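## Task

Take the green cap off its marker while the second marker's cap stays fully seated; every marker and cap must finish resting on the desk, the robot must release everything and back away, must not tip or topple, and nothing may count as done if only the robot's grip is holding it there.

## Robot and tools

ROBOT. A wheeled cart (0.53 m wide, spanning x = -0.35 to 0.07 m in the base frame) carrying a pan/tilt head and two arms, left_arm and right_arm. Each arm has a vertical pan axis at x = -0.060, y = +0.155 (left) or -0.155 m (right); the shoulder sits 0.03 m outward from that axis and 0.89 m high. Link lengths: upper arm 0.116, forearm 0.135, hand 0.162 m. The fixed-jaw tip reaches roughly 0.44 m from its pan axis at most, and cannot go below about 0.55 m above the floor.

FRAMES. Base frame: origin on the floor between the drive wheels, x ahead, y to the left, z up. The reported left_hand and right_hand are the fixed-jaw tips in this frame; a held object sits toward the swinging jaw from that point. Hand axes: z along the fingers, y from swinging jaw toward fixed jaw. The odometry frame equals the base frame at scene start; base_odometry integrates wheel rotation (slip is counted as motion), heading is positive leftward, -3.142 to 3.142.

execute_actions. Argument "actions" is a list holding one action or nothing (empty = just report). An action may have "base", "joints", or both; they start together. "base" holds exactly one key: {"translate_m": d}, a relative straight drive in metres, forward positive, -1.4 to 1.4; or {"rotate_rad": d}, a relative in-place turn in radians, counter-clockwise (left) positive, -3.2 to 3.2. No sideways motion. "joints" is a single dictionary keyed by joint name, each value an absolute target angle in radians (not an offset): head_pan_rad (-3.2..3.2, 0 ahead, + left), head_tilt_rad (-0.76..1.45, 0 level, + down), and for each arm prefix left_arm_ / right_arm_: shoulder_pan_rad -1.919..1.919, shoulder_lift_rad -1.745..1.745, elbow_flex_rad -1.69..1.58, wrist_flex_rad -1.658..1.658, wrist_roll_rad -2.743..2.841, gripper_rad 0..1.919. Joints or base left out may still be driving toward older targets. Unknown keys or out-of-range numbers make the whole call rejected with no motion. "cameras" picks head_camera, left_wrist_camera, right_wrist_camera or all (null/omitted = all, [] = none); the "pictures" line lists the images' order.

JOINT MEANING. Pan: at 0 the left arm aims left and the right arm right; positive spins either clockwise seen from above; straight ahead is +1.571 (left) and -1.571 (right). Bend: with lift, elbow and wrist flex all 0 the upper arm leans 0.24 rad outward from vertical and forearm and fingers are horizontal; positive bends downward; the three summed give the finger angle below horizontal (1.571 = pointing down, possible only if the forearm is no more than 0.08 rad above horizontal). Roll: -1.522 closes the jaws across the arm plane with fixed jaw on the left looking outward; 1.619 puts it on the right; 0.049 closes within the plane, fixed jaw below (level fingers) or toward the pan axis (down fingers). Over furniture with level fingers keep the fixed jaw on the left, since the hand body then bulges about 0.08 m upward instead of downward. Jaw gap vs gripper angle: 0→0.003, 0.3→0.026, 0.6→0.049, 1→0.076, 1.919→0.106 m. Commanding below the contact angle squeezes, maximally about 0.2 rad below; lower adds nothing and may trip the jaw. A holding jaw shows "off_target"; "done" means empty or a light grip.

STOW. Left: shoulder_pan -1.75, shoulder_lift 0.05, elbow_flex 1.35, wrist_flex -1.55, wrist_roll -1.52; right identical except shoulder_pan 1.75. Stow in two steps (wrist flex and roll first, then the other three) when nothing loose is near; one-step stowing can jam a hand on the cart. Leaving the stow, don't move the wrists first. Turning in place with arms stowed needs 0.44 m free radius; beside a desk, turning or reversing can snag the cart's rear and topple the robot.

RESULTS. base_status and joint_status describe how the last accepted action ended: "done" (base: wheels turned the commanded amount, slip possible), "off_target" (resting away from target, maybe still pushing: load, obstacle, or a tripped motor), "time_out" (target dropped, holds position). "contact_stop" never occurs. "joint command not followed" plus a "cause:" line means a self-collision check refused that arm's targets (gripper still obeyed); affected joints read "not_followed" and may be retried on later actions until valid targets are sent. The check ignores jaws, head, cart, held items and furniture. on_its_own lists motion you didn't command. Set a blocked joint's target to its reading to stop it pushing. MOTOR HOT warns at 55 °C; an OVER-TEMPERATURE FAULT line means the arm was halted near 70 °C, with keys showing "limit_stop_at_motor_heat"; resend those targets after cooling.

SAG AND TRIPS. Loaded or far-reaching joints settle below target; compensate upward by the last observed sag. Hand positions may be off by a few cm. A joint stuck over ~0.30 rad from target for ~2 s trips to 20 % torque silently (the simulation runs on between calls); reset by waiting for its reading to settle, then commanding 0.2 rad from the reading on the side away from the offending target (or 0.04 past the range end; a jaw: the end). Loads: ~0.4 kg one hand at full reach, ~0.7 kg within 0.28 m of the pan axis, ~1 kg two hands close in.

OTHER TOOLS. wait {"seconds": 0..10} commands nothing and returns state and images. zoom_image {"camera", "region": [x0, y0, x1, y1]} in pixels of that camera's latest full image, origin top-left, at most 504×504. Images are 644x476; head_camera fy 603.392, cx 320.119, cy 238.536; left_wrist_camera f 322.68 (wide, strong distortion); right_wrist_camera f 441.274. finished_scene {"scene": current number} ends the scene irreversibly and reports success and the next task.

AVOID. Arm-on-arm collisions or pressing, dropping or knocking items off the desk, hard shoves, pulling on objects in front (tips the robot), and leaving anything held at the end.

Each tool is called after "Request:" by a JSON object that holds its "op" and its "data".

## Session

Request:
{"op": "execute_actions", "data": {"actions": []}}

Scene clock: 0.00 s.
base_odometry: x=+0.000 y=+0.000 heading=+0.000 (m, m, rad; odometry frame)
base_status: not commanded
joint_positions: head_pan_rad=-0.030 head_tilt_rad=-0.032 left_arm_shoulder_pan_rad=-1.781 left_arm_shoulder_lift_rad=+0.056 left_arm_elbow_flex_rad=+1.292 left_arm_wrist_flex_rad=-1.484 left_arm_wrist_roll_rad=-1.522 left_arm_gripper_rad=+1.920 right_arm_shoulder_pan_rad=+1.739 right_arm_shoulder_lift_rad=+0.043 right_arm_elbow_flex_rad=+1.369 right_arm_wrist_flex_rad=-1.591 right_arm_wrist_roll_rad=-1.496 right_arm_gripper_rad=+1.920
joint_status: not commanded
left_hand: x=-0.3114 y=+0.0936 z=+0.8961 quat_wxyz=(-0.079, -0.654, -0.069, +0.750) (m; base frame)
right_hand: x=-0.3055 y=-0.1211 z=+0.9008 quat_wxyz=(-0.074, +0.640, -0.046, -0.764) (m; base frame)
pictures: head_camera, left_wrist_camera, right_wrist_camera
Images, in order (width x height): head_camera 644x476, left_wrist_camera 644x476, right_wrist_camera 644x476.

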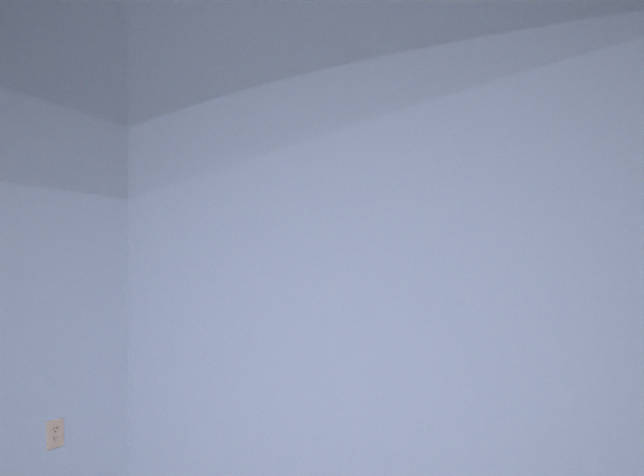

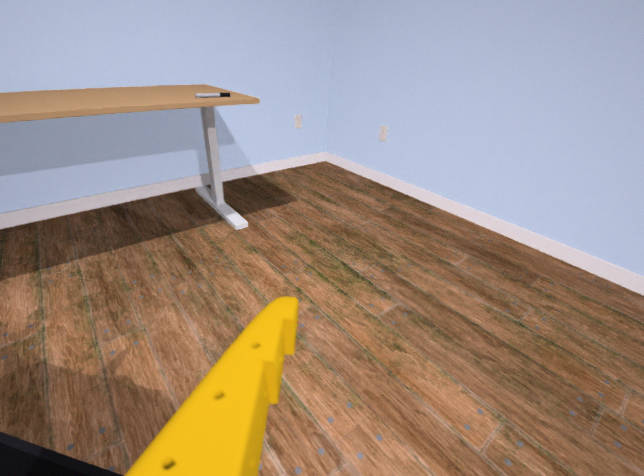

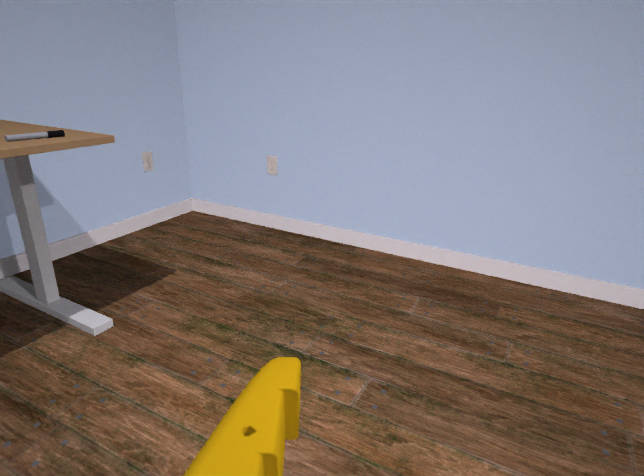

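Request:
{"op": "execute_actions", "data": {"actions": [{"joints":{"head_pan_rad":-2.3,"head_tilt_rad":0.35}}], "cameras": ["head_camera"]}}

Scene clock: 2.53 s.
base_odometry: x=+0.000 y=+0.000 heading=+0.000 (m, m, rad; odometry frame)
base_status: not commanded
joint_positions: head_pan_rad=-2.290 head_tilt_rad=+0.343 left_arm_shoulder_pan_rad=-1.781 left_arm_shoulder_lift_rad=+0.056 left_arm_elbow_flex_rad=+1.292 left_arm_wrist_flex_rad=-1.484 left_arm_wrist_roll_rad=-1.522 left_arm_gripper_rad=+1.920 right_arm_shoulder_pan_rad=+1.739 right_arm_shoulder_lift_rad=+0.043 right_arm_elbow_flex_rad=+1.369 right_arm_wrist_flex_rad=-1.591 right_arm_wrist_roll_rad=-1.496 right_arm_gripper_rad=+1.920
joint_status: all done
left_hand: x=-0.3114 y=+0.0936 z=+0.8961 quat_wxyz=(-0.079, -0.654, -0.069, +0.750) (m; base frame)
right_hand: x=-0.3055 y=-0.1211 z=+0.9008 quat_wxyz=(-0.074, +0.640, -0.046, -0.764) (m; base frame)
pictures: head_camera
Images, in order (width x height): head_camera 644x476.

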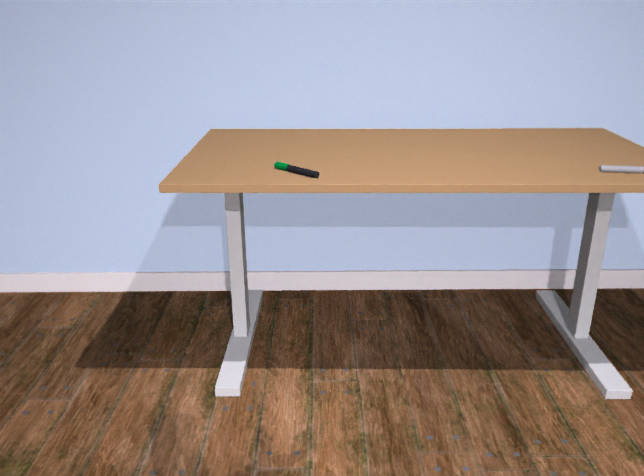

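Request:
{"op": "execute_actions", "data": {"actions": [{"base":{"rotate_rad":-2.29},"joints":{"head_pan_rad":0,"head_tilt_rad":0.35}}], "cameras": ["head_camera"]}}

Scene clock: 6.53 s.
base_odometry: x=-0.001 y=+0.000 heading=-2.289 (m, m, rad; odometry frame)
base_status: done
joint_positions: head_pan_rad=-0.010 head_tilt_rad=+0.343 left_arm_shoulder_pan_rad=-1.781 left_arm_shoulder_lift_rad=+0.056 left_arm_elbow_flex_rad=+1.292 left_arm_wrist_flex_rad=-1.484 left_arm_wrist_roll_rad=-1.522 left_arm_gripper_rad=+1.920 right_arm_shoulder_pan_rad=+1.739 right_arm_shoulder_lift_rad=+0.043 right_arm_elbow_flex_rad=+1.369 right_arm_wrist_flex_rad=-1.591 right_arm_wrist_roll_rad=-1.496 right_arm_gripper_rad=+1.920
joint_status: all done
left_hand: x=-0.3114 y=+0.0936 z=+0.8961 quat_wxyz=(-0.079, -0.654, -0.069, +0.750) (m; base frame)
right_hand: x=-0.3055 y=-0.1211 z=+0.9008 quat_wxyz=(-0.074, +0.640, -0.046, -0.764) (m; base frame)
pictures: head_camera
Images, in order (width x height): head_camera 644x476.

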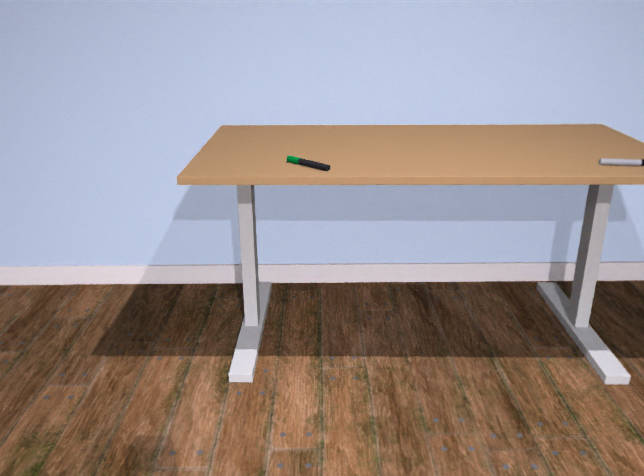

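Request:
{"op": "execute_actions", "data": {"actions": [{"base":{"translate_m":1.0},"joints":{"head_tilt_rad":0.65,"left_arm_shoulder_pan_rad":1.3,"right_arm_shoulder_pan_rad":-1.3,"left_arm_elbow_flex_rad":0.6,"right_arm_elbow_flex_rad":0.6,"left_arm_shoulder_lift_rad":-0.3,"right_arm_shoulder_lift_rad":-0.3}}], "cameras": ["head_camera"]}}

Scene clock: 13.83 s.
base_odometry: x=-0.660 y=-0.752 heading=-2.290 (m, m, rad; odometry frame)
base_status: done
joint_positions: head_pan_rad=-0.010 head_tilt_rad=+0.644 left_arm_shoulder_pan_rad=+1.290 left_arm_shoulder_lift_rad=-0.266 left_arm_elbow_flex_rad=+0.632 left_arm_wrist_flex_rad=-1.484 left_arm_wrist_roll_rad=-1.522 left_arm_gripper_rad=+1.920 right_arm_shoulder_pan_rad=-1.294 right_arm_shoulder_lift_rad=-0.271 right_arm_elbow_flex_rad=+0.639 right_arm_wrist_flex_rad=-1.591 right_arm_wrist_roll_rad=-1.496 right_arm_gripper_rad=+1.920
joint_status: all done
left_hand: x=+0.1551 y=+0.2250 z=+1.1108 quat_wxyz=(+0.965, -0.031, +0.222, +0.136) (m; base frame)
right_hand: x=+0.1442 y=-0.2051 z=+1.1170 quat_wxyz=(+0.974, +0.022, +0.172, -0.149) (m; base frame)
pictures: head_camera
Images, in order (width x height): head_camera 644x476.

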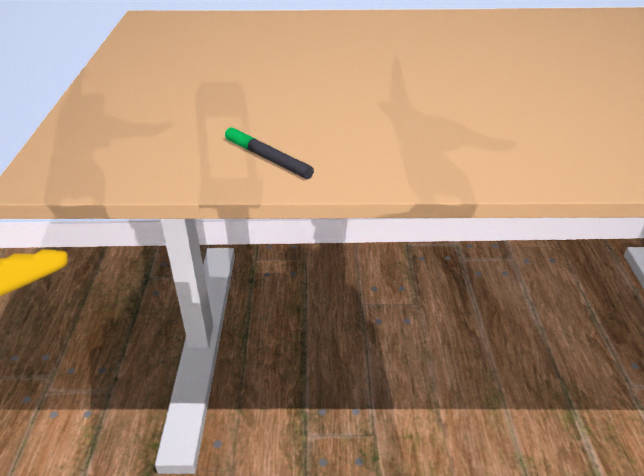

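Request:
{"op": "execute_actions", "data": {"actions": [{"base":{"rotate_rad":0.2},"joints":{"right_arm_shoulder_pan_rad":-1.4,"right_arm_elbow_flex_rad":-0.3,"right_arm_shoulder_lift_rad":0.3,"right_arm_wrist_flex_rad":1.5,"right_arm_wrist_roll_rad":1.9,"right_arm_gripper_rad":0.8,"left_arm_elbow_flex_rad":-0.3,"left_arm_shoulder_lift_rad":0.3,"left_arm_wrist_flex_rad":1.4,"left_arm_wrist_roll_rad":0.2,"left_arm_gripper_rad":0.8}}], "cameras": []}}

Request:
{"op": "execute_actions", "data": {"actions": [{"base":{"translate_m":0.33},"joints":{"head_tilt_rad":0.95}}]}}

Scene clock: 21.00 s.
base_odometry: x=-0.660 y=-0.752 heading=-2.091 (m, m, rad; odometry frame)
base_status: done
joint_positions: head_pan_rad=-0.010 head_tilt_rad=+0.644 left_arm_shoulder_pan_rad=+1.292 left_arm_shoulder_lift_rad=+0.323 left_arm_elbow_flex_rad=-0.272 left_arm_wrist_flex_rad=+1.391 left_arm_wrist_roll_rad=+0.191 left_arm_gripper_rad=+0.811 right_arm_shoulder_pan_rad=-1.395 right_arm_shoulder_lift_rad=+0.319 right_arm_elbow_flex_rad=-0.263 right_arm_wrist_flex_rad=+1.490 right_arm_wrist_roll_rad=+1.891 right_arm_gripper_rad=+0.808
joint_status: all done
left_hand: x=+0.1717 y=+0.2197 z=+0.8299 quat_wxyz=(+0.049, -0.838, +0.543, -0.042) (m; base frame)
right_hand: x=+0.1686 y=-0.2035 z=+0.8292 quat_wxyz=(-0.003, -0.999, -0.048, -0.012) (m; base frame)
pictures: none
No camera images: the call's "cameras" was empty. Leave "cameras" out to get every camera's image.

Scene clock: 23.50 s.
base_odometry: x=-0.824 y=-1.039 heading=-2.089 (m, m, rad; odometry frame)
base_status: done
joint_positions: head_pan_rad=-0.010 head_tilt_rad=+0.945 left_arm_shoulder_pan_rad=+1.292 left_arm_shoulder_lift_rad=+0.323 left_arm_elbow_flex_rad=-0.272 left_arm_wrist_flex_rad=+1.391 left_arm_wrist_roll_rad=+0.191 left_arm_gripper_rad=+0.811 right_arm_shoulder_pan_rad=-1.395 right_arm_shoulder_lift_rad=+0.319 right_arm_elbow_flex_rad=-0.263 right_arm_wrist_flex_rad=+1.490 right_arm_wrist_roll_rad=+1.891 right_arm_gripper_rad=+0.808
joint_status: all done
left_hand: x=+0.1717 y=+0.2197 z=+0.8299 quat_wxyz=(+0.049, -0.838, +0.543, -0.042) (m; base frame)
right_hand: x=+0.1686 y=-0.2035 z=+0.8292 quat_wxyz=(-0.003, -0.999, -0.048, -0.012) (m; base frame)
pictures: head_camera, left_wrist_camera, right_wrist_camera
Images, in order (width x height): head_camera 644x476, left_wrist_camera 644x476, right_wrist_camera 644x476.

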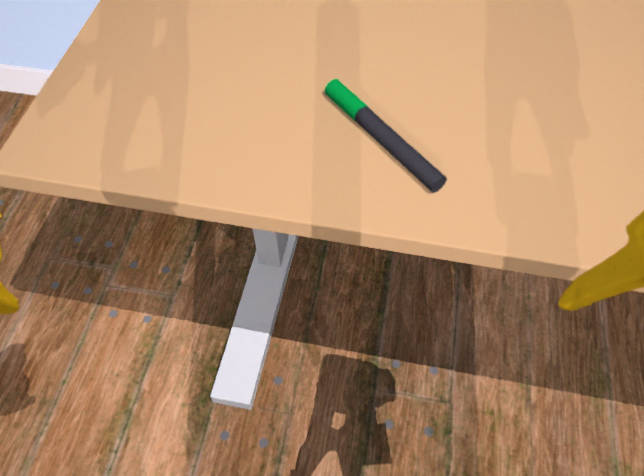

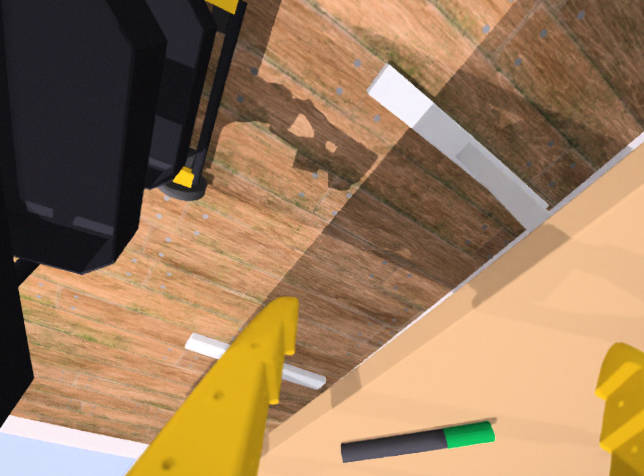

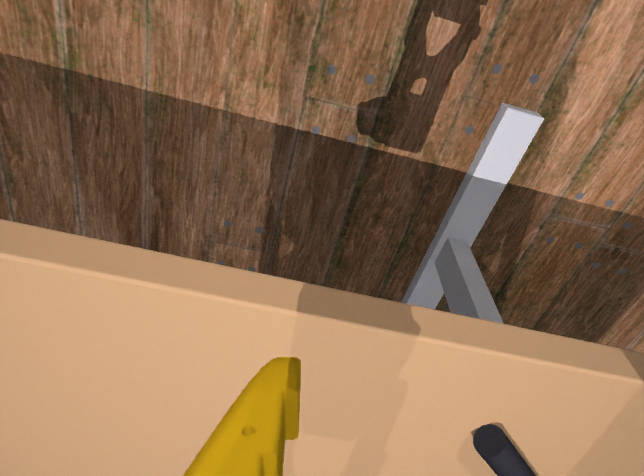

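Request:
{"op": "execute_actions", "data": {"actions": [{"base":{"translate_m":0.15},"joints":{"head_tilt_rad":1.05,"right_arm_shoulder_pan_rad":-1.79,"right_arm_elbow_flex_rad":-0.65,"right_arm_shoulder_lift_rad":0.6,"right_arm_wrist_flex_rad":1.4,"right_arm_wrist_roll_rad":2.03}}]}}

Scene clock: 26.03 s.
base_odometry: x=-0.898 y=-1.169 heading=-2.089 (m, m, rad; odometry frame)
base_status: done
joint_positions: head_pan_rad=-0.010 head_tilt_rad=+1.045 left_arm_shoulder_pan_rad=+1.292 left_arm_shoulder_lift_rad=+0.323 left_arm_elbow_flex_rad=-0.272 left_arm_wrist_flex_rad=+1.391 left_arm_wrist_roll_rad=+0.191 left_arm_gripper_rad=+0.811 right_arm_shoulder_pan_rad=-1.784 right_arm_shoulder_lift_rad=+0.620 right_arm_elbow_flex_rad=-0.612 right_arm_wrist_flex_rad=+1.411 right_arm_wrist_roll_rad=+2.021 right_arm_gripper_rad=+0.808
joint_status: all done
left_hand: x=+0.1717 y=+0.2197 z=+0.8299 quat_wxyz=(+0.049, -0.838, +0.543, -0.042) (m; base frame)
right_hand: x=+0.2163 y=-0.1026 z=+0.8153 quat_wxyz=(-0.007, -0.950, -0.302, -0.076) (m; base frame)
pictures: head_camera, left_wrist_camera, right_wrist_camera
Images, in order (width x height): head_camera 644x476, left_wrist_camera 644x476, right_wrist_camera 644x476.

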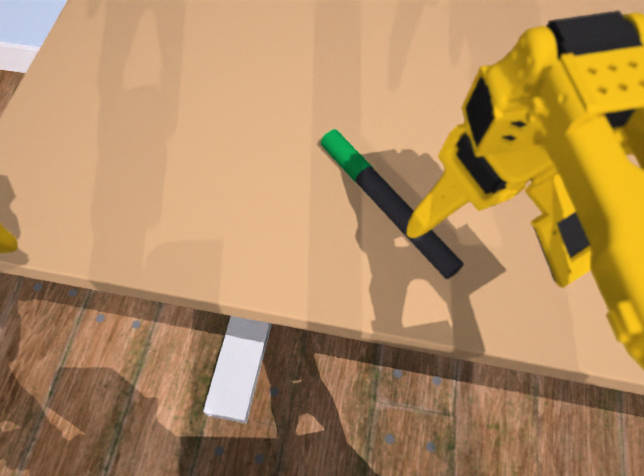

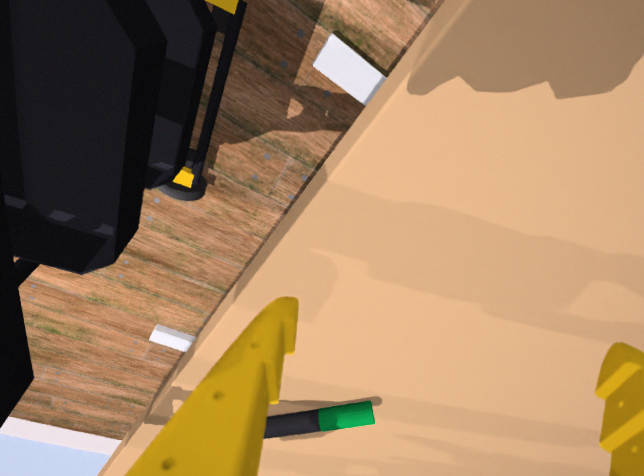

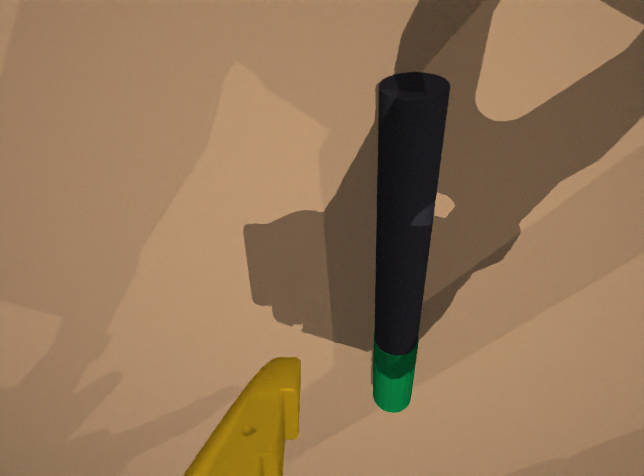

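Request:
{"op": "execute_actions", "data": {"actions": [{"joints":{"right_arm_elbow_flex_rad":-0.78,"right_arm_shoulder_lift_rad":0.83,"right_arm_wrist_flex_rad":1.43}}]}}

Scene clock: 27.40 s.
base_odometry: x=-0.898 y=-1.169 heading=-2.089 (m, m, rad; odometry frame)
base_status: not commanded
joint_positions: head_pan_rad=-0.010 head_tilt_rad=+1.045 left_arm_shoulder_pan_rad=+1.292 left_arm_shoulder_lift_rad=+0.323 left_arm_elbow_flex_rad=-0.272 left_arm_wrist_flex_rad=+1.391 left_arm_wrist_roll_rad=+0.191 left_arm_gripper_rad=+0.811 right_arm_shoulder_pan_rad=-1.784 right_arm_shoulder_lift_rad=+0.852 right_arm_elbow_flex_rad=-0.743 right_arm_wrist_flex_rad=+1.419 right_arm_wrist_roll_rad=+2.021 right_arm_gripper_rad=+0.808
joint_status: all done
left_hand: x=+0.1717 y=+0.2197 z=+0.8299 quat_wxyz=(+0.049, -0.838, +0.543, -0.042) (m; base frame)
right_hand: x=+0.2136 y=-0.1032 z=+0.7774 quat_wxyz=(-0.002, -0.953, -0.303, -0.021) (m; base frame)
pictures: head_camera, left_wrist_camera, right_wrist_camera
Images, in order (width x height): head_camera 644x476, left_wrist_camera 644x476, right_wrist_camera 644x476.

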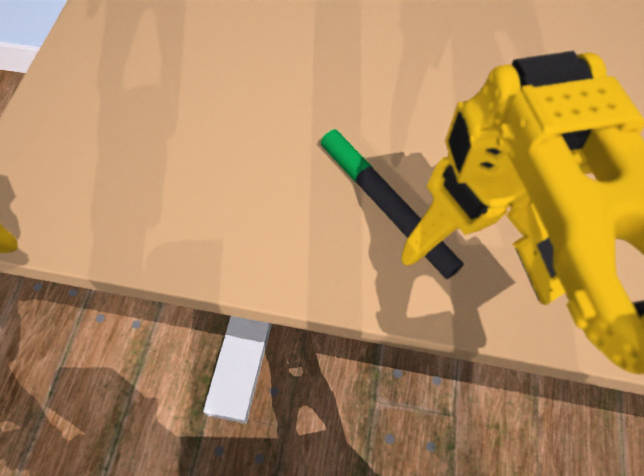

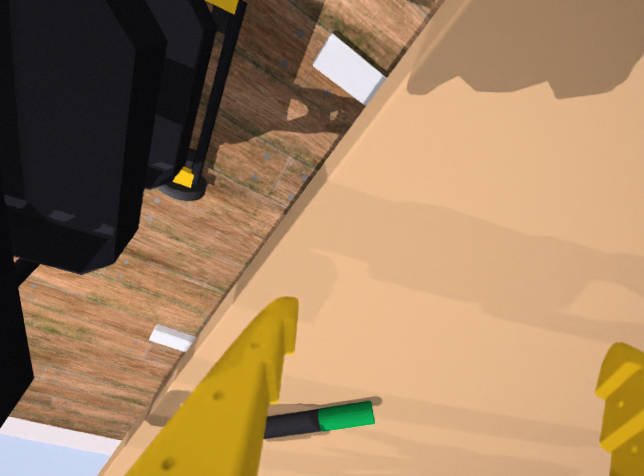

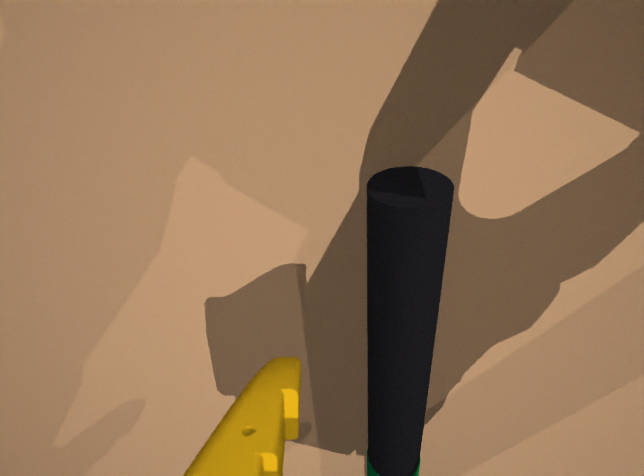

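Request:
{"op": "execute_actions", "data": {"actions": [{"joints":{"right_arm_elbow_flex_rad":-0.89,"right_arm_shoulder_lift_rad":1.0,"right_arm_wrist_flex_rad":1.33,"right_arm_shoulder_pan_rad":-1.82}}], "cameras": ["head_camera","right_wrist_camera"]}}

Scene clock: 28.73 s.
base_odometry: x=-0.898 y=-1.169 heading=-2.089 (m, m, rad; odometry frame)
base_status: not commanded
joint_positions: head_pan_rad=-0.010 head_tilt_rad=+1.045 left_arm_shoulder_pan_rad=+1.292 left_arm_shoulder_lift_rad=+0.323 left_arm_elbow_flex_rad=-0.272 left_arm_wrist_flex_rad=+1.391 left_arm_wrist_roll_rad=+0.191 left_arm_gripper_rad=+0.811 right_arm_shoulder_pan_rad=-1.814 right_arm_shoulder_lift_rad=+1.022 right_arm_elbow_flex_rad=-0.852 right_arm_wrist_flex_rad=+1.342 right_arm_wrist_roll_rad=+2.021 right_arm_gripper_rad=+0.808
joint_status: all done
left_hand: x=+0.1717 y=+0.2197 z=+0.8299 quat_wxyz=(+0.049, -0.838, +0.543, -0.042) (m; base frame)
right_hand: x=+0.2209 y=-0.0930 z=+0.7510 quat_wxyz=(-0.002, -0.948, -0.317, -0.029) (m; base frame)
pictures: head_camera, right_wrist_camera
Images, in order (width x height): head_camera 644x476, right_wrist_camera 644x476.

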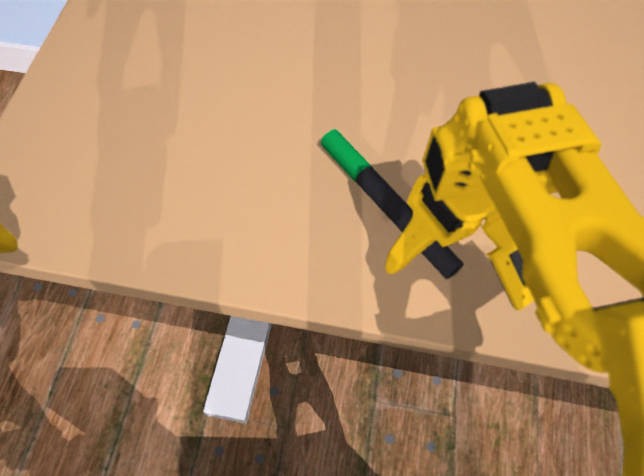

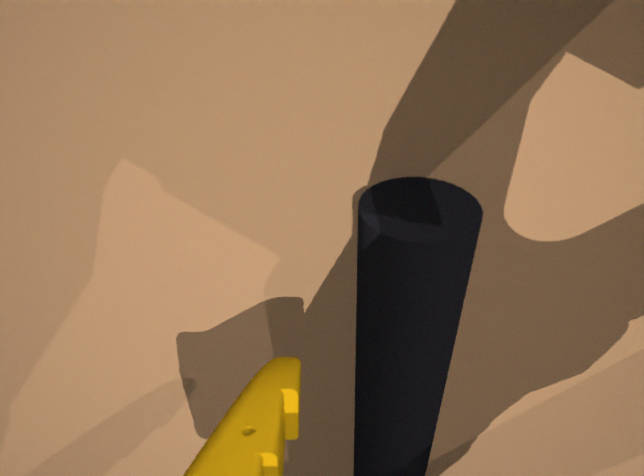

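Request:
{"op": "execute_actions", "data": {"actions": [{"joints":{"right_arm_elbow_flex_rad":-0.92,"right_arm_shoulder_lift_rad":1.09,"right_arm_wrist_flex_rad":1.26,"right_arm_gripper_rad":0.55}}], "cameras": ["head_camera","right_wrist_camera"]}}

Scene clock: 29.90 s.
base_odometry: x=-0.898 y=-1.169 heading=-2.089 (m, m, rad; odometry frame)
base_status: not commanded
joint_positions: head_pan_rad=-0.010 head_tilt_rad=+1.045 left_arm_shoulder_pan_rad=+1.292 left_arm_shoulder_lift_rad=+0.323 left_arm_elbow_flex_rad=-0.272 left_arm_wrist_flex_rad=+1.391 left_arm_wrist_roll_rad=+0.191 left_arm_gripper_rad=+0.811 right_arm_shoulder_pan_rad=-1.814 right_arm_shoulder_lift_rad=+1.114 right_arm_elbow_flex_rad=-0.882 right_arm_wrist_flex_rad=+1.270 right_arm_wrist_roll_rad=+2.021 right_arm_gripper_rad=+0.558
joint_status: all done
left_hand: x=+0.1717 y=+0.2197 z=+0.8299 quat_wxyz=(+0.049, -0.838, +0.543, -0.042) (m; base frame)
right_hand: x=+0.2239 y=-0.0923 z=+0.7327 quat_wxyz=(-0.003, -0.948, -0.316, -0.034) (m; base frame)
pictures: head_camera, right_wrist_camera
Images, in order (width x height): head_camera 644x476, right_wrist_camera 644x476.

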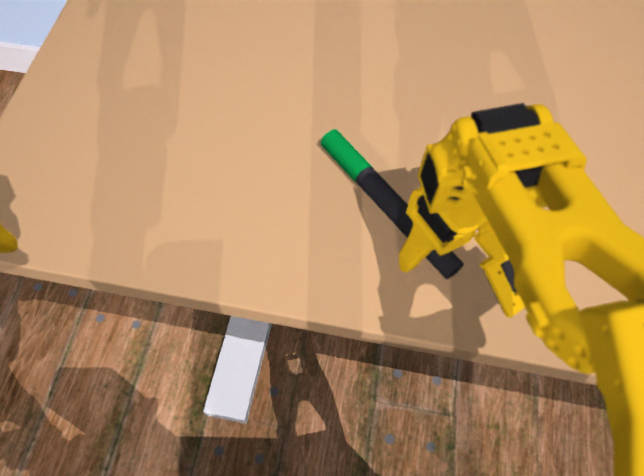

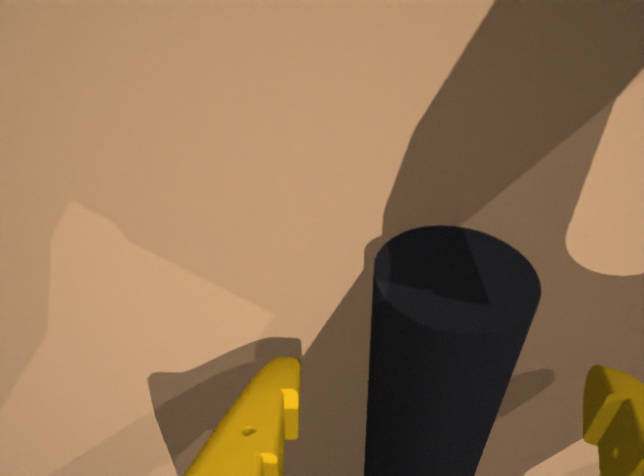

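Request:
{"op": "execute_actions", "data": {"actions": [{"joints":{"right_arm_shoulder_lift_rad":1.12,"right_arm_wrist_flex_rad":1.21,"right_arm_shoulder_pan_rad":-1.85,"right_arm_wrist_roll_rad":2.0}}], "cameras": ["right_wrist_camera"]}}

Request:
{"op": "execute_actions", "data": {"actions": [{"joints":{"right_arm_gripper_rad":0.05}}], "cameras": ["head_camera","right_wrist_camera"]}}

Scene clock: 31.03 s.
base_odometry: x=-0.898 y=-1.169 heading=-2.089 (m, m, rad; odometry frame)
base_status: not commanded
joint_positions: head_pan_rad=-0.010 head_tilt_rad=+1.045 left_arm_shoulder_pan_rad=+1.292 left_arm_shoulder_lift_rad=+0.323 left_arm_elbow_flex_rad=-0.272 left_arm_wrist_flex_rad=+1.391 left_arm_wrist_roll_rad=+0.191 left_arm_gripper_rad=+0.811 right_arm_shoulder_pan_rad=-1.843 right_arm_shoulder_lift_rad=+1.132 right_arm_elbow_flex_rad=-0.890 right_arm_wrist_flex_rad=+1.223 right_arm_wrist_roll_rad=+2.009 right_arm_gripper_rad=+0.558
joint_status: all done
left_hand: x=+0.1717 y=+0.2197 z=+0.8299 quat_wxyz=(+0.049, -0.838, +0.543, -0.042) (m; base frame)
right_hand: x=+0.2277 y=-0.0825 z=+0.7298 quat_wxyz=(-0.003, -0.945, -0.324, -0.053) (m; base frame)
pictures: right_wrist_camera
Images, in order (width x height): right_wrist_camera 644x476.

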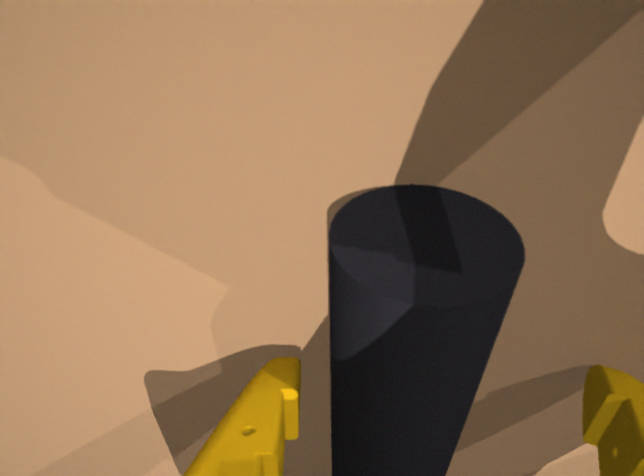

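Scene clock: 31.83 s.
base_odometry: x=-0.898 y=-1.169 heading=-2.089 (m, m, rad; odometry frame)
base_status: not commanded
joint_positions: head_pan_rad=-0.010 head_tilt_rad=+1.045 left_arm_shoulder_pan_rad=+1.292 left_arm_shoulder_lift_rad=+0.323 left_arm_elbow_flex_rad=-0.272 left_arm_wrist_flex_rad=+1.391 left_arm_wrist_roll_rad=+0.191 left_arm_gripper_rad=+0.811 right_arm_shoulder_pan_rad=-1.847 right_arm_shoulder_lift_rad=+1.134 right_arm_elbow_flex_rad=-0.898 right_arm_wrist_flex_rad=+1.221 right_arm_wrist_roll_rad=+2.009 right_arm_gripper_rad=+0.207
joint_status: right_arm_gripper_rad off_target (ended at +0.207, target +0.050)
left_hand: x=+0.1717 y=+0.2197 z=+0.8299 quat_wxyz=(+0.049, -0.838, +0.543, -0.042) (m; base frame)
right_hand: x=+0.2287 y=-0.0807 z=+0.7306 quat_wxyz=(-0.003, -0.944, -0.326, -0.057) (m; base frame)
pictures: head_camera, right_wrist_camera
Images, in order (width x height): head_camera 644x476, right_wrist_camera 644x476.

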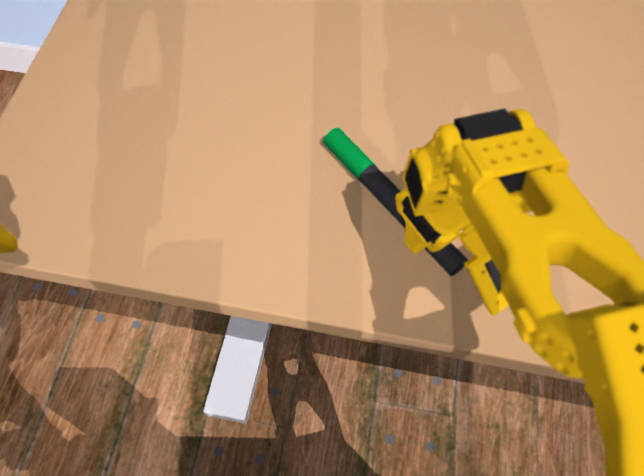

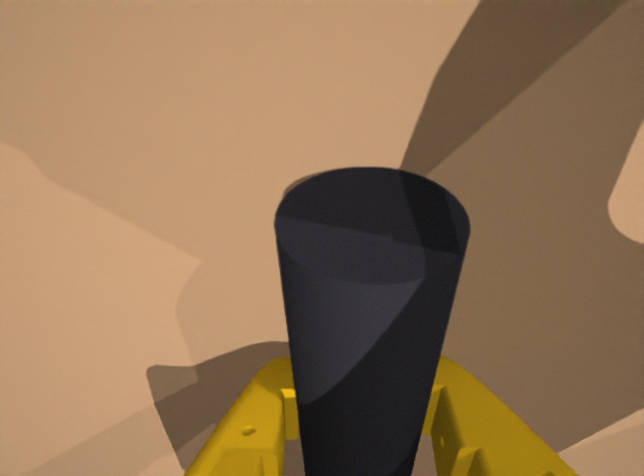

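Request:
{"op": "execute_actions", "data": {"actions": [{"joints":{"right_arm_gripper_rad":0.02,"right_arm_shoulder_lift_rad":1.05,"right_arm_wrist_flex_rad":1.17,"right_arm_shoulder_pan_rad":-1.915,"right_arm_wrist_roll_rad":2.83,"left_arm_shoulder_pan_rad":1.75,"left_arm_shoulder_lift_rad":0.7,"left_arm_elbow_flex_rad":-0.75,"left_arm_wrist_flex_rad":1.35,"left_arm_wrist_roll_rad":0.39}}]}}

Scene clock: 33.87 s.
base_odometry: x=-0.898 y=-1.169 heading=-2.089 (m, m, rad; odometry frame)
base_status: not commanded
joint_positions: head_pan_rad=-0.010 head_tilt_rad=+1.045 left_arm_shoulder_pan_rad=+1.740 left_arm_shoulder_lift_rad=+0.722 left_arm_elbow_flex_rad=-0.719 left_arm_wrist_flex_rad=+1.361 left_arm_wrist_roll_rad=+0.383 left_arm_gripper_rad=+0.811 right_arm_shoulder_pan_rad=-1.909 right_arm_shoulder_lift_rad=+1.111 right_arm_elbow_flex_rad=-0.898 right_arm_wrist_flex_rad=+1.183 right_arm_wrist_roll_rad=+2.820 right_arm_gripper_rad=+0.206
joint_status: right_arm_gripper_rad off_target (ended at +0.206, target +0.020); the others done
left_hand: x=+0.2219 y=+0.1038 z=+0.8063 quat_wxyz=(+0.053, -0.759, +0.643, -0.089) (m; base frame)
right_hand: x=+0.2352 y=-0.0542 z=+0.7386 quat_wxyz=(-0.037, -0.716, -0.693, -0.079) (m; base frame)
pictures: head_camera, left_wrist_camera, right_wrist_camera
Images, in order (width x height): head_camera 644x476, left_wrist_camera 644x476, right_wrist_camera 644x476.

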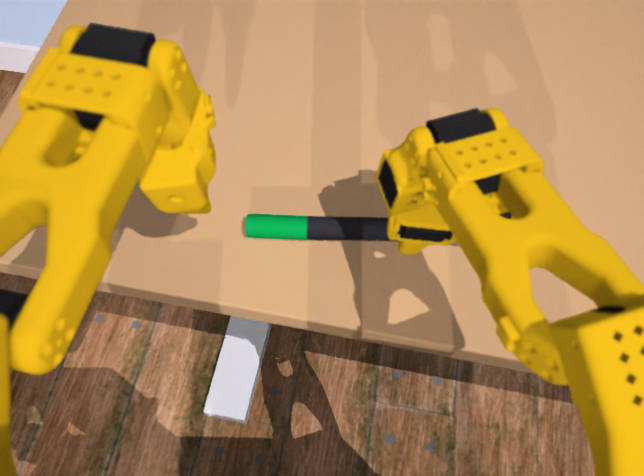

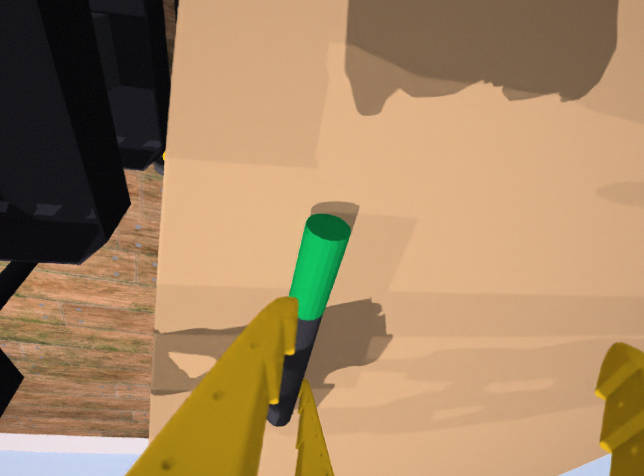

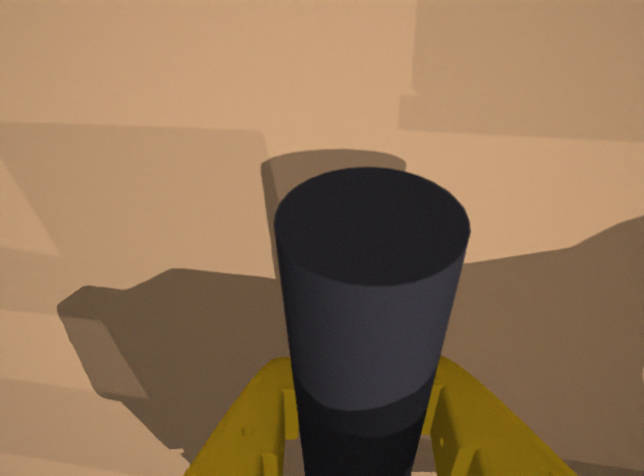

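Request:
{"op": "execute_actions", "data": {"actions": [{"joints":{"right_arm_wrist_flex_rad":0.95,"left_arm_shoulder_pan_rad":1.915,"left_arm_shoulder_lift_rad":0.8,"left_arm_elbow_flex_rad":-0.82,"left_arm_wrist_flex_rad":1.2}}], "cameras": ["head_camera","left_wrist_camera"]}}

Scene clock: 35.70 s.
base_odometry: x=-0.898 y=-1.169 heading=-2.089 (m, m, rad; odometry frame)
base_status: not commanded
joint_positions: head_pan_rad=-0.010 head_tilt_rad=+1.045 left_arm_shoulder_pan_rad=+1.881 left_arm_shoulder_lift_rad=+0.826 left_arm_elbow_flex_rad=-0.788 left_arm_wrist_flex_rad=+1.213 left_arm_wrist_roll_rad=+0.383 left_arm_gripper_rad=+0.811 right_arm_shoulder_pan_rad=-1.909 right_arm_shoulder_lift_rad=+1.111 right_arm_elbow_flex_rad=-0.898 right_arm_wrist_flex_rad=+0.965 right_arm_wrist_roll_rad=+2.820 right_arm_gripper_rad=+0.206
joint_status: left_arm_shoulder_pan_rad off_target (ended at +1.880, target +1.915); the others done
joint sent to its limit — the command would take left_arm_shoulder_pan_rad past its upper limit, so that joint was sent only as far as its limit.
left_hand: x=+0.2350 y=+0.0573 z=+0.7952 quat_wxyz=(+0.071, -0.706, +0.690, -0.143) (m; base frame)
right_hand: x=+0.2664 y=-0.0433 z=+0.7499 quat_wxyz=(-0.082, -0.705, -0.682, -0.177) (m; base frame)
pictures: head_camera, left_wrist_camera
Images, in order (width x height): head_camera 644x476, left_wrist_camera 644x476.

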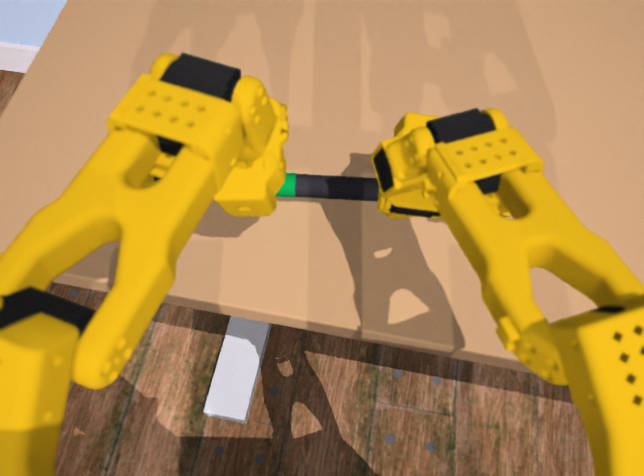

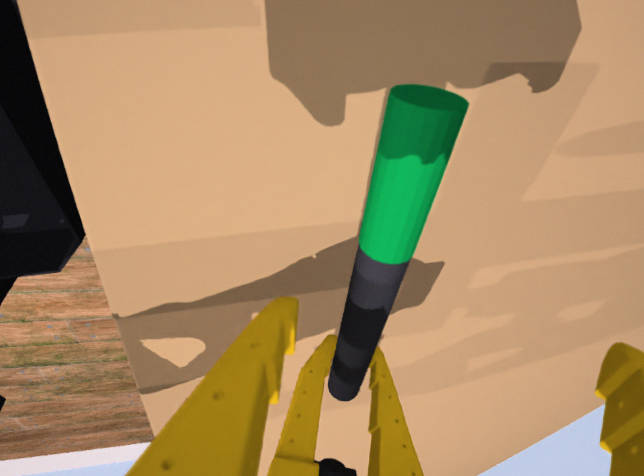

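Request:
{"op": "execute_actions", "data": {"actions": [{"joints":{"left_arm_shoulder_pan_rad":1.88,"left_arm_shoulder_lift_rad":0.97,"left_arm_elbow_flex_rad":-0.9,"left_arm_wrist_flex_rad":1.13,"left_arm_wrist_roll_rad":0.31,"left_arm_gripper_rad":0.65}}], "cameras": ["head_camera","left_wrist_camera"]}}

Scene clock: 37.23 s.
base_odometry: x=-0.898 y=-1.169 heading=-2.089 (m, m, rad; odometry frame)
base_status: not commanded
joint_positions: head_pan_rad=-0.010 head_tilt_rad=+1.045 left_arm_shoulder_pan_rad=+1.881 left_arm_shoulder_lift_rad=+0.996 left_arm_elbow_flex_rad=-0.870 left_arm_wrist_flex_rad=+1.144 left_arm_wrist_roll_rad=+0.318 left_arm_gripper_rad=+0.661 right_arm_shoulder_pan_rad=-1.909 right_arm_shoulder_lift_rad=+1.111 right_arm_elbow_flex_rad=-0.898 right_arm_wrist_flex_rad=+0.965 right_arm_wrist_roll_rad=+2.820 right_arm_gripper_rad=+0.206
joint_status: all done
left_hand: x=+0.2391 y=+0.0565 z=+0.7642 quat_wxyz=(+0.071, -0.685, +0.713, -0.132) (m; base frame)
right_hand: x=+0.2664 y=-0.0433 z=+0.7499 quat_wxyz=(-0.082, -0.705, -0.682, -0.177) (m; base frame)
pictures: head_camera, left_wrist_camera
Images, in order (width x height): head_camera 644x476, left_wrist_camera 644x476.

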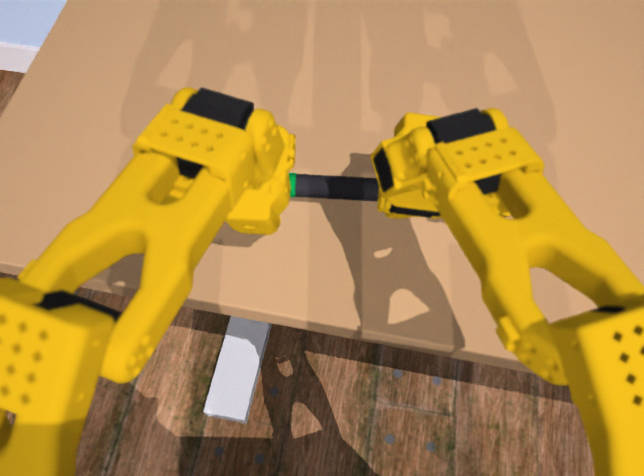

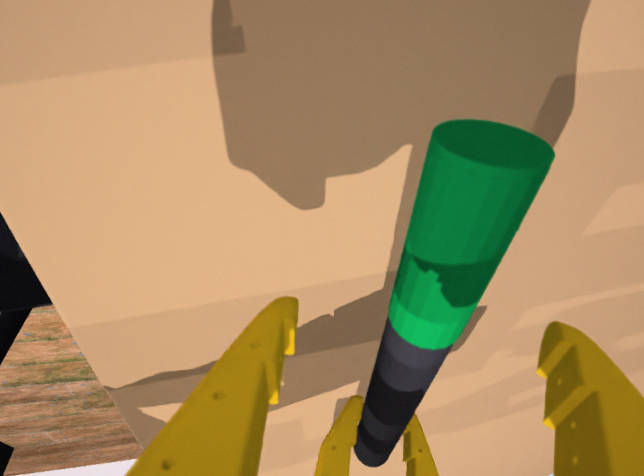

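Request:
{"op": "execute_actions", "data": {"actions": [{"joints":{"left_arm_shoulder_pan_rad":1.85,"left_arm_shoulder_lift_rad":1.06,"left_arm_wrist_flex_rad":0.95,"left_arm_wrist_roll_rad":0.29}}], "cameras": ["head_camera","left_wrist_camera"]}}

Scene clock: 38.77 s.
base_odometry: x=-0.898 y=-1.169 heading=-2.089 (m, m, rad; odometry frame)
base_status: not commanded
joint_positions: head_pan_rad=-0.010 head_tilt_rad=+1.045 left_arm_shoulder_pan_rad=+1.860 left_arm_shoulder_lift_rad=+1.088 left_arm_elbow_flex_rad=-0.871 left_arm_wrist_flex_rad=+0.964 left_arm_wrist_roll_rad=+0.298 left_arm_gripper_rad=+0.661 right_arm_shoulder_pan_rad=-1.909 right_arm_shoulder_lift_rad=+1.111 right_arm_elbow_flex_rad=-0.898 right_arm_wrist_flex_rad=+0.965 right_arm_wrist_roll_rad=+2.820 right_arm_gripper_rad=+0.206
joint_status: all done
left_hand: x=+0.2556 y=+0.0588 z=+0.7461 quat_wxyz=(+0.096, -0.680, +0.707, -0.168) (m; base frame)
right_hand: x=+0.2664 y=-0.0433 z=+0.7499 quat_wxyz=(-0.082, -0.705, -0.682, -0.177) (m; base frame)
pictures: head_camera, left_wrist_camera
Images, in order (width x height): head_camera 644x476, left_wrist_camera 644x476.

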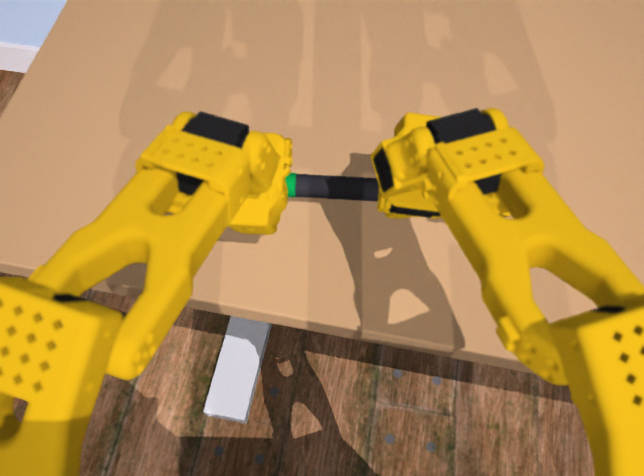

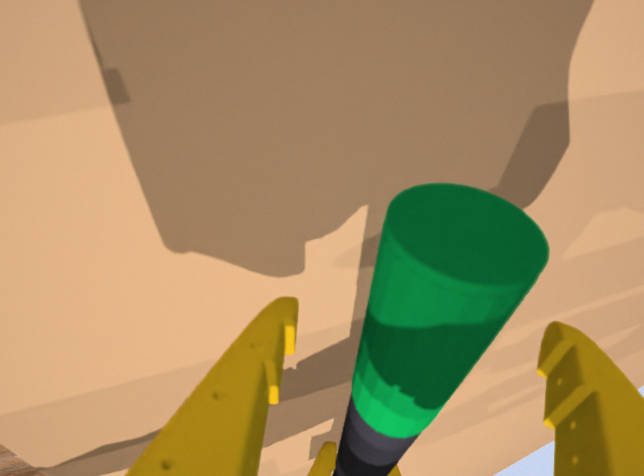

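Request:
{"op": "execute_actions", "data": {"actions": [{"joints":{"left_arm_shoulder_lift_rad":1.09,"left_arm_wrist_flex_rad":0.85,"left_arm_gripper_rad":0.45}}], "cameras": ["left_wrist_camera"]}}

Request:
{"op": "execute_actions", "data": {"actions": [{"joints":{"left_arm_gripper_rad":0.04}}]}}

Scene clock: 40.07 s.
base_odometry: x=-0.898 y=-1.169 heading=-2.089 (m, m, rad; odometry frame)
base_status: not commanded
joint_positions: head_pan_rad=-0.010 head_tilt_rad=+1.045 left_arm_shoulder_pan_rad=+1.860 left_arm_shoulder_lift_rad=+1.118 left_arm_elbow_flex_rad=-0.871 left_arm_wrist_flex_rad=+0.864 left_arm_wrist_roll_rad=+0.298 left_arm_gripper_rad=+0.461 right_arm_shoulder_pan_rad=-1.909 right_arm_shoulder_lift_rad=+1.111 right_arm_elbow_flex_rad=-0.898 right_arm_wrist_flex_rad=+0.965 right_arm_wrist_roll_rad=+2.820 right_arm_gripper_rad=+0.206
joint_status: all done
left_hand: x=+0.2657 y=+0.0558 z=+0.7431 quat_wxyz=(+0.113, -0.675, +0.702, -0.198) (m; base frame)
right_hand: x=+0.2664 y=-0.0433 z=+0.7499 quat_wxyz=(-0.082, -0.705, -0.682, -0.177) (m; base frame)
pictures: left_wrist_camera
Images, in order (width x height): left_wrist_camera 644x476.

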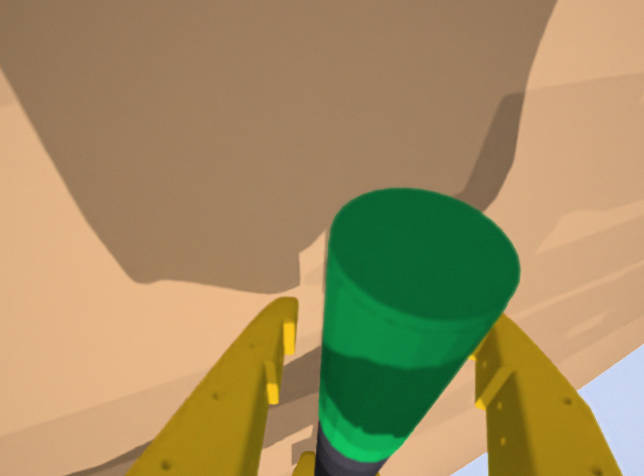

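Scene clock: 40.80 s.
base_odometry: x=-0.898 y=-1.169 heading=-2.089 (m, m, rad; odometry frame)
base_status: not commanded
joint_positions: head_pan_rad=-0.010 head_tilt_rad=+1.045 left_arm_shoulder_pan_rad=+1.852 left_arm_shoulder_lift_rad=+1.118 left_arm_elbow_flex_rad=-0.882 left_arm_wrist_flex_rad=+0.857 left_arm_wrist_roll_rad=+0.298 left_arm_gripper_rad=+0.162 right_arm_shoulder_pan_rad=-1.915 right_arm_shoulder_lift_rad=+1.111 right_arm_elbow_flex_rad=-0.898 right_arm_wrist_flex_rad=+0.965 right_arm_wrist_roll_rad=+2.823 right_arm_gripper_rad=+0.206
joint_status: left_arm_gripper_rad off_target (ended at +0.162, target +0.040)
left_hand: x=+0.2693 y=+0.0575 z=+0.7457 quat_wxyz=(+0.118, -0.676, +0.698, -0.206) (m; base frame)
right_hand: x=+0.2657 y=-0.0413 z=+0.7500 quat_wxyz=(-0.081, -0.701, -0.686, -0.177) (m; base frame)
pictures: head_camera, left_wrist_camera, right_wrist_camera
Images, in order (width x height): head_camera 644x476, left_wrist_camera 644x476, right_wrist_camera 644x476.

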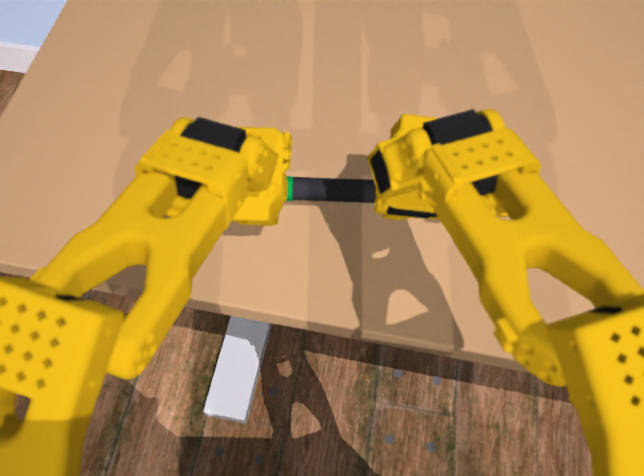

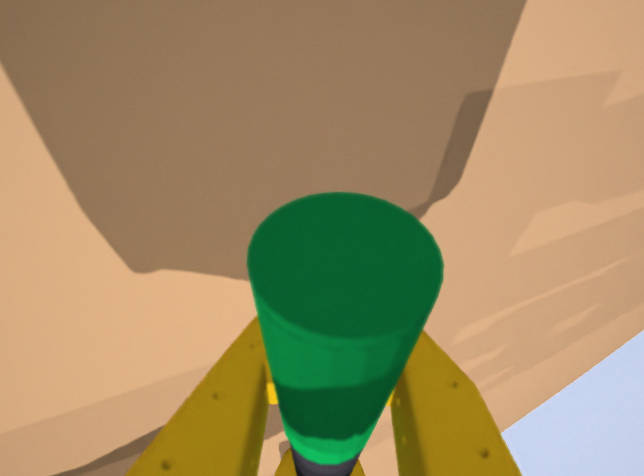

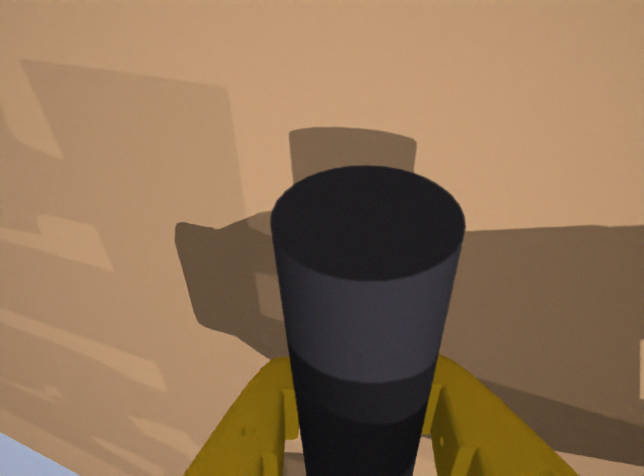

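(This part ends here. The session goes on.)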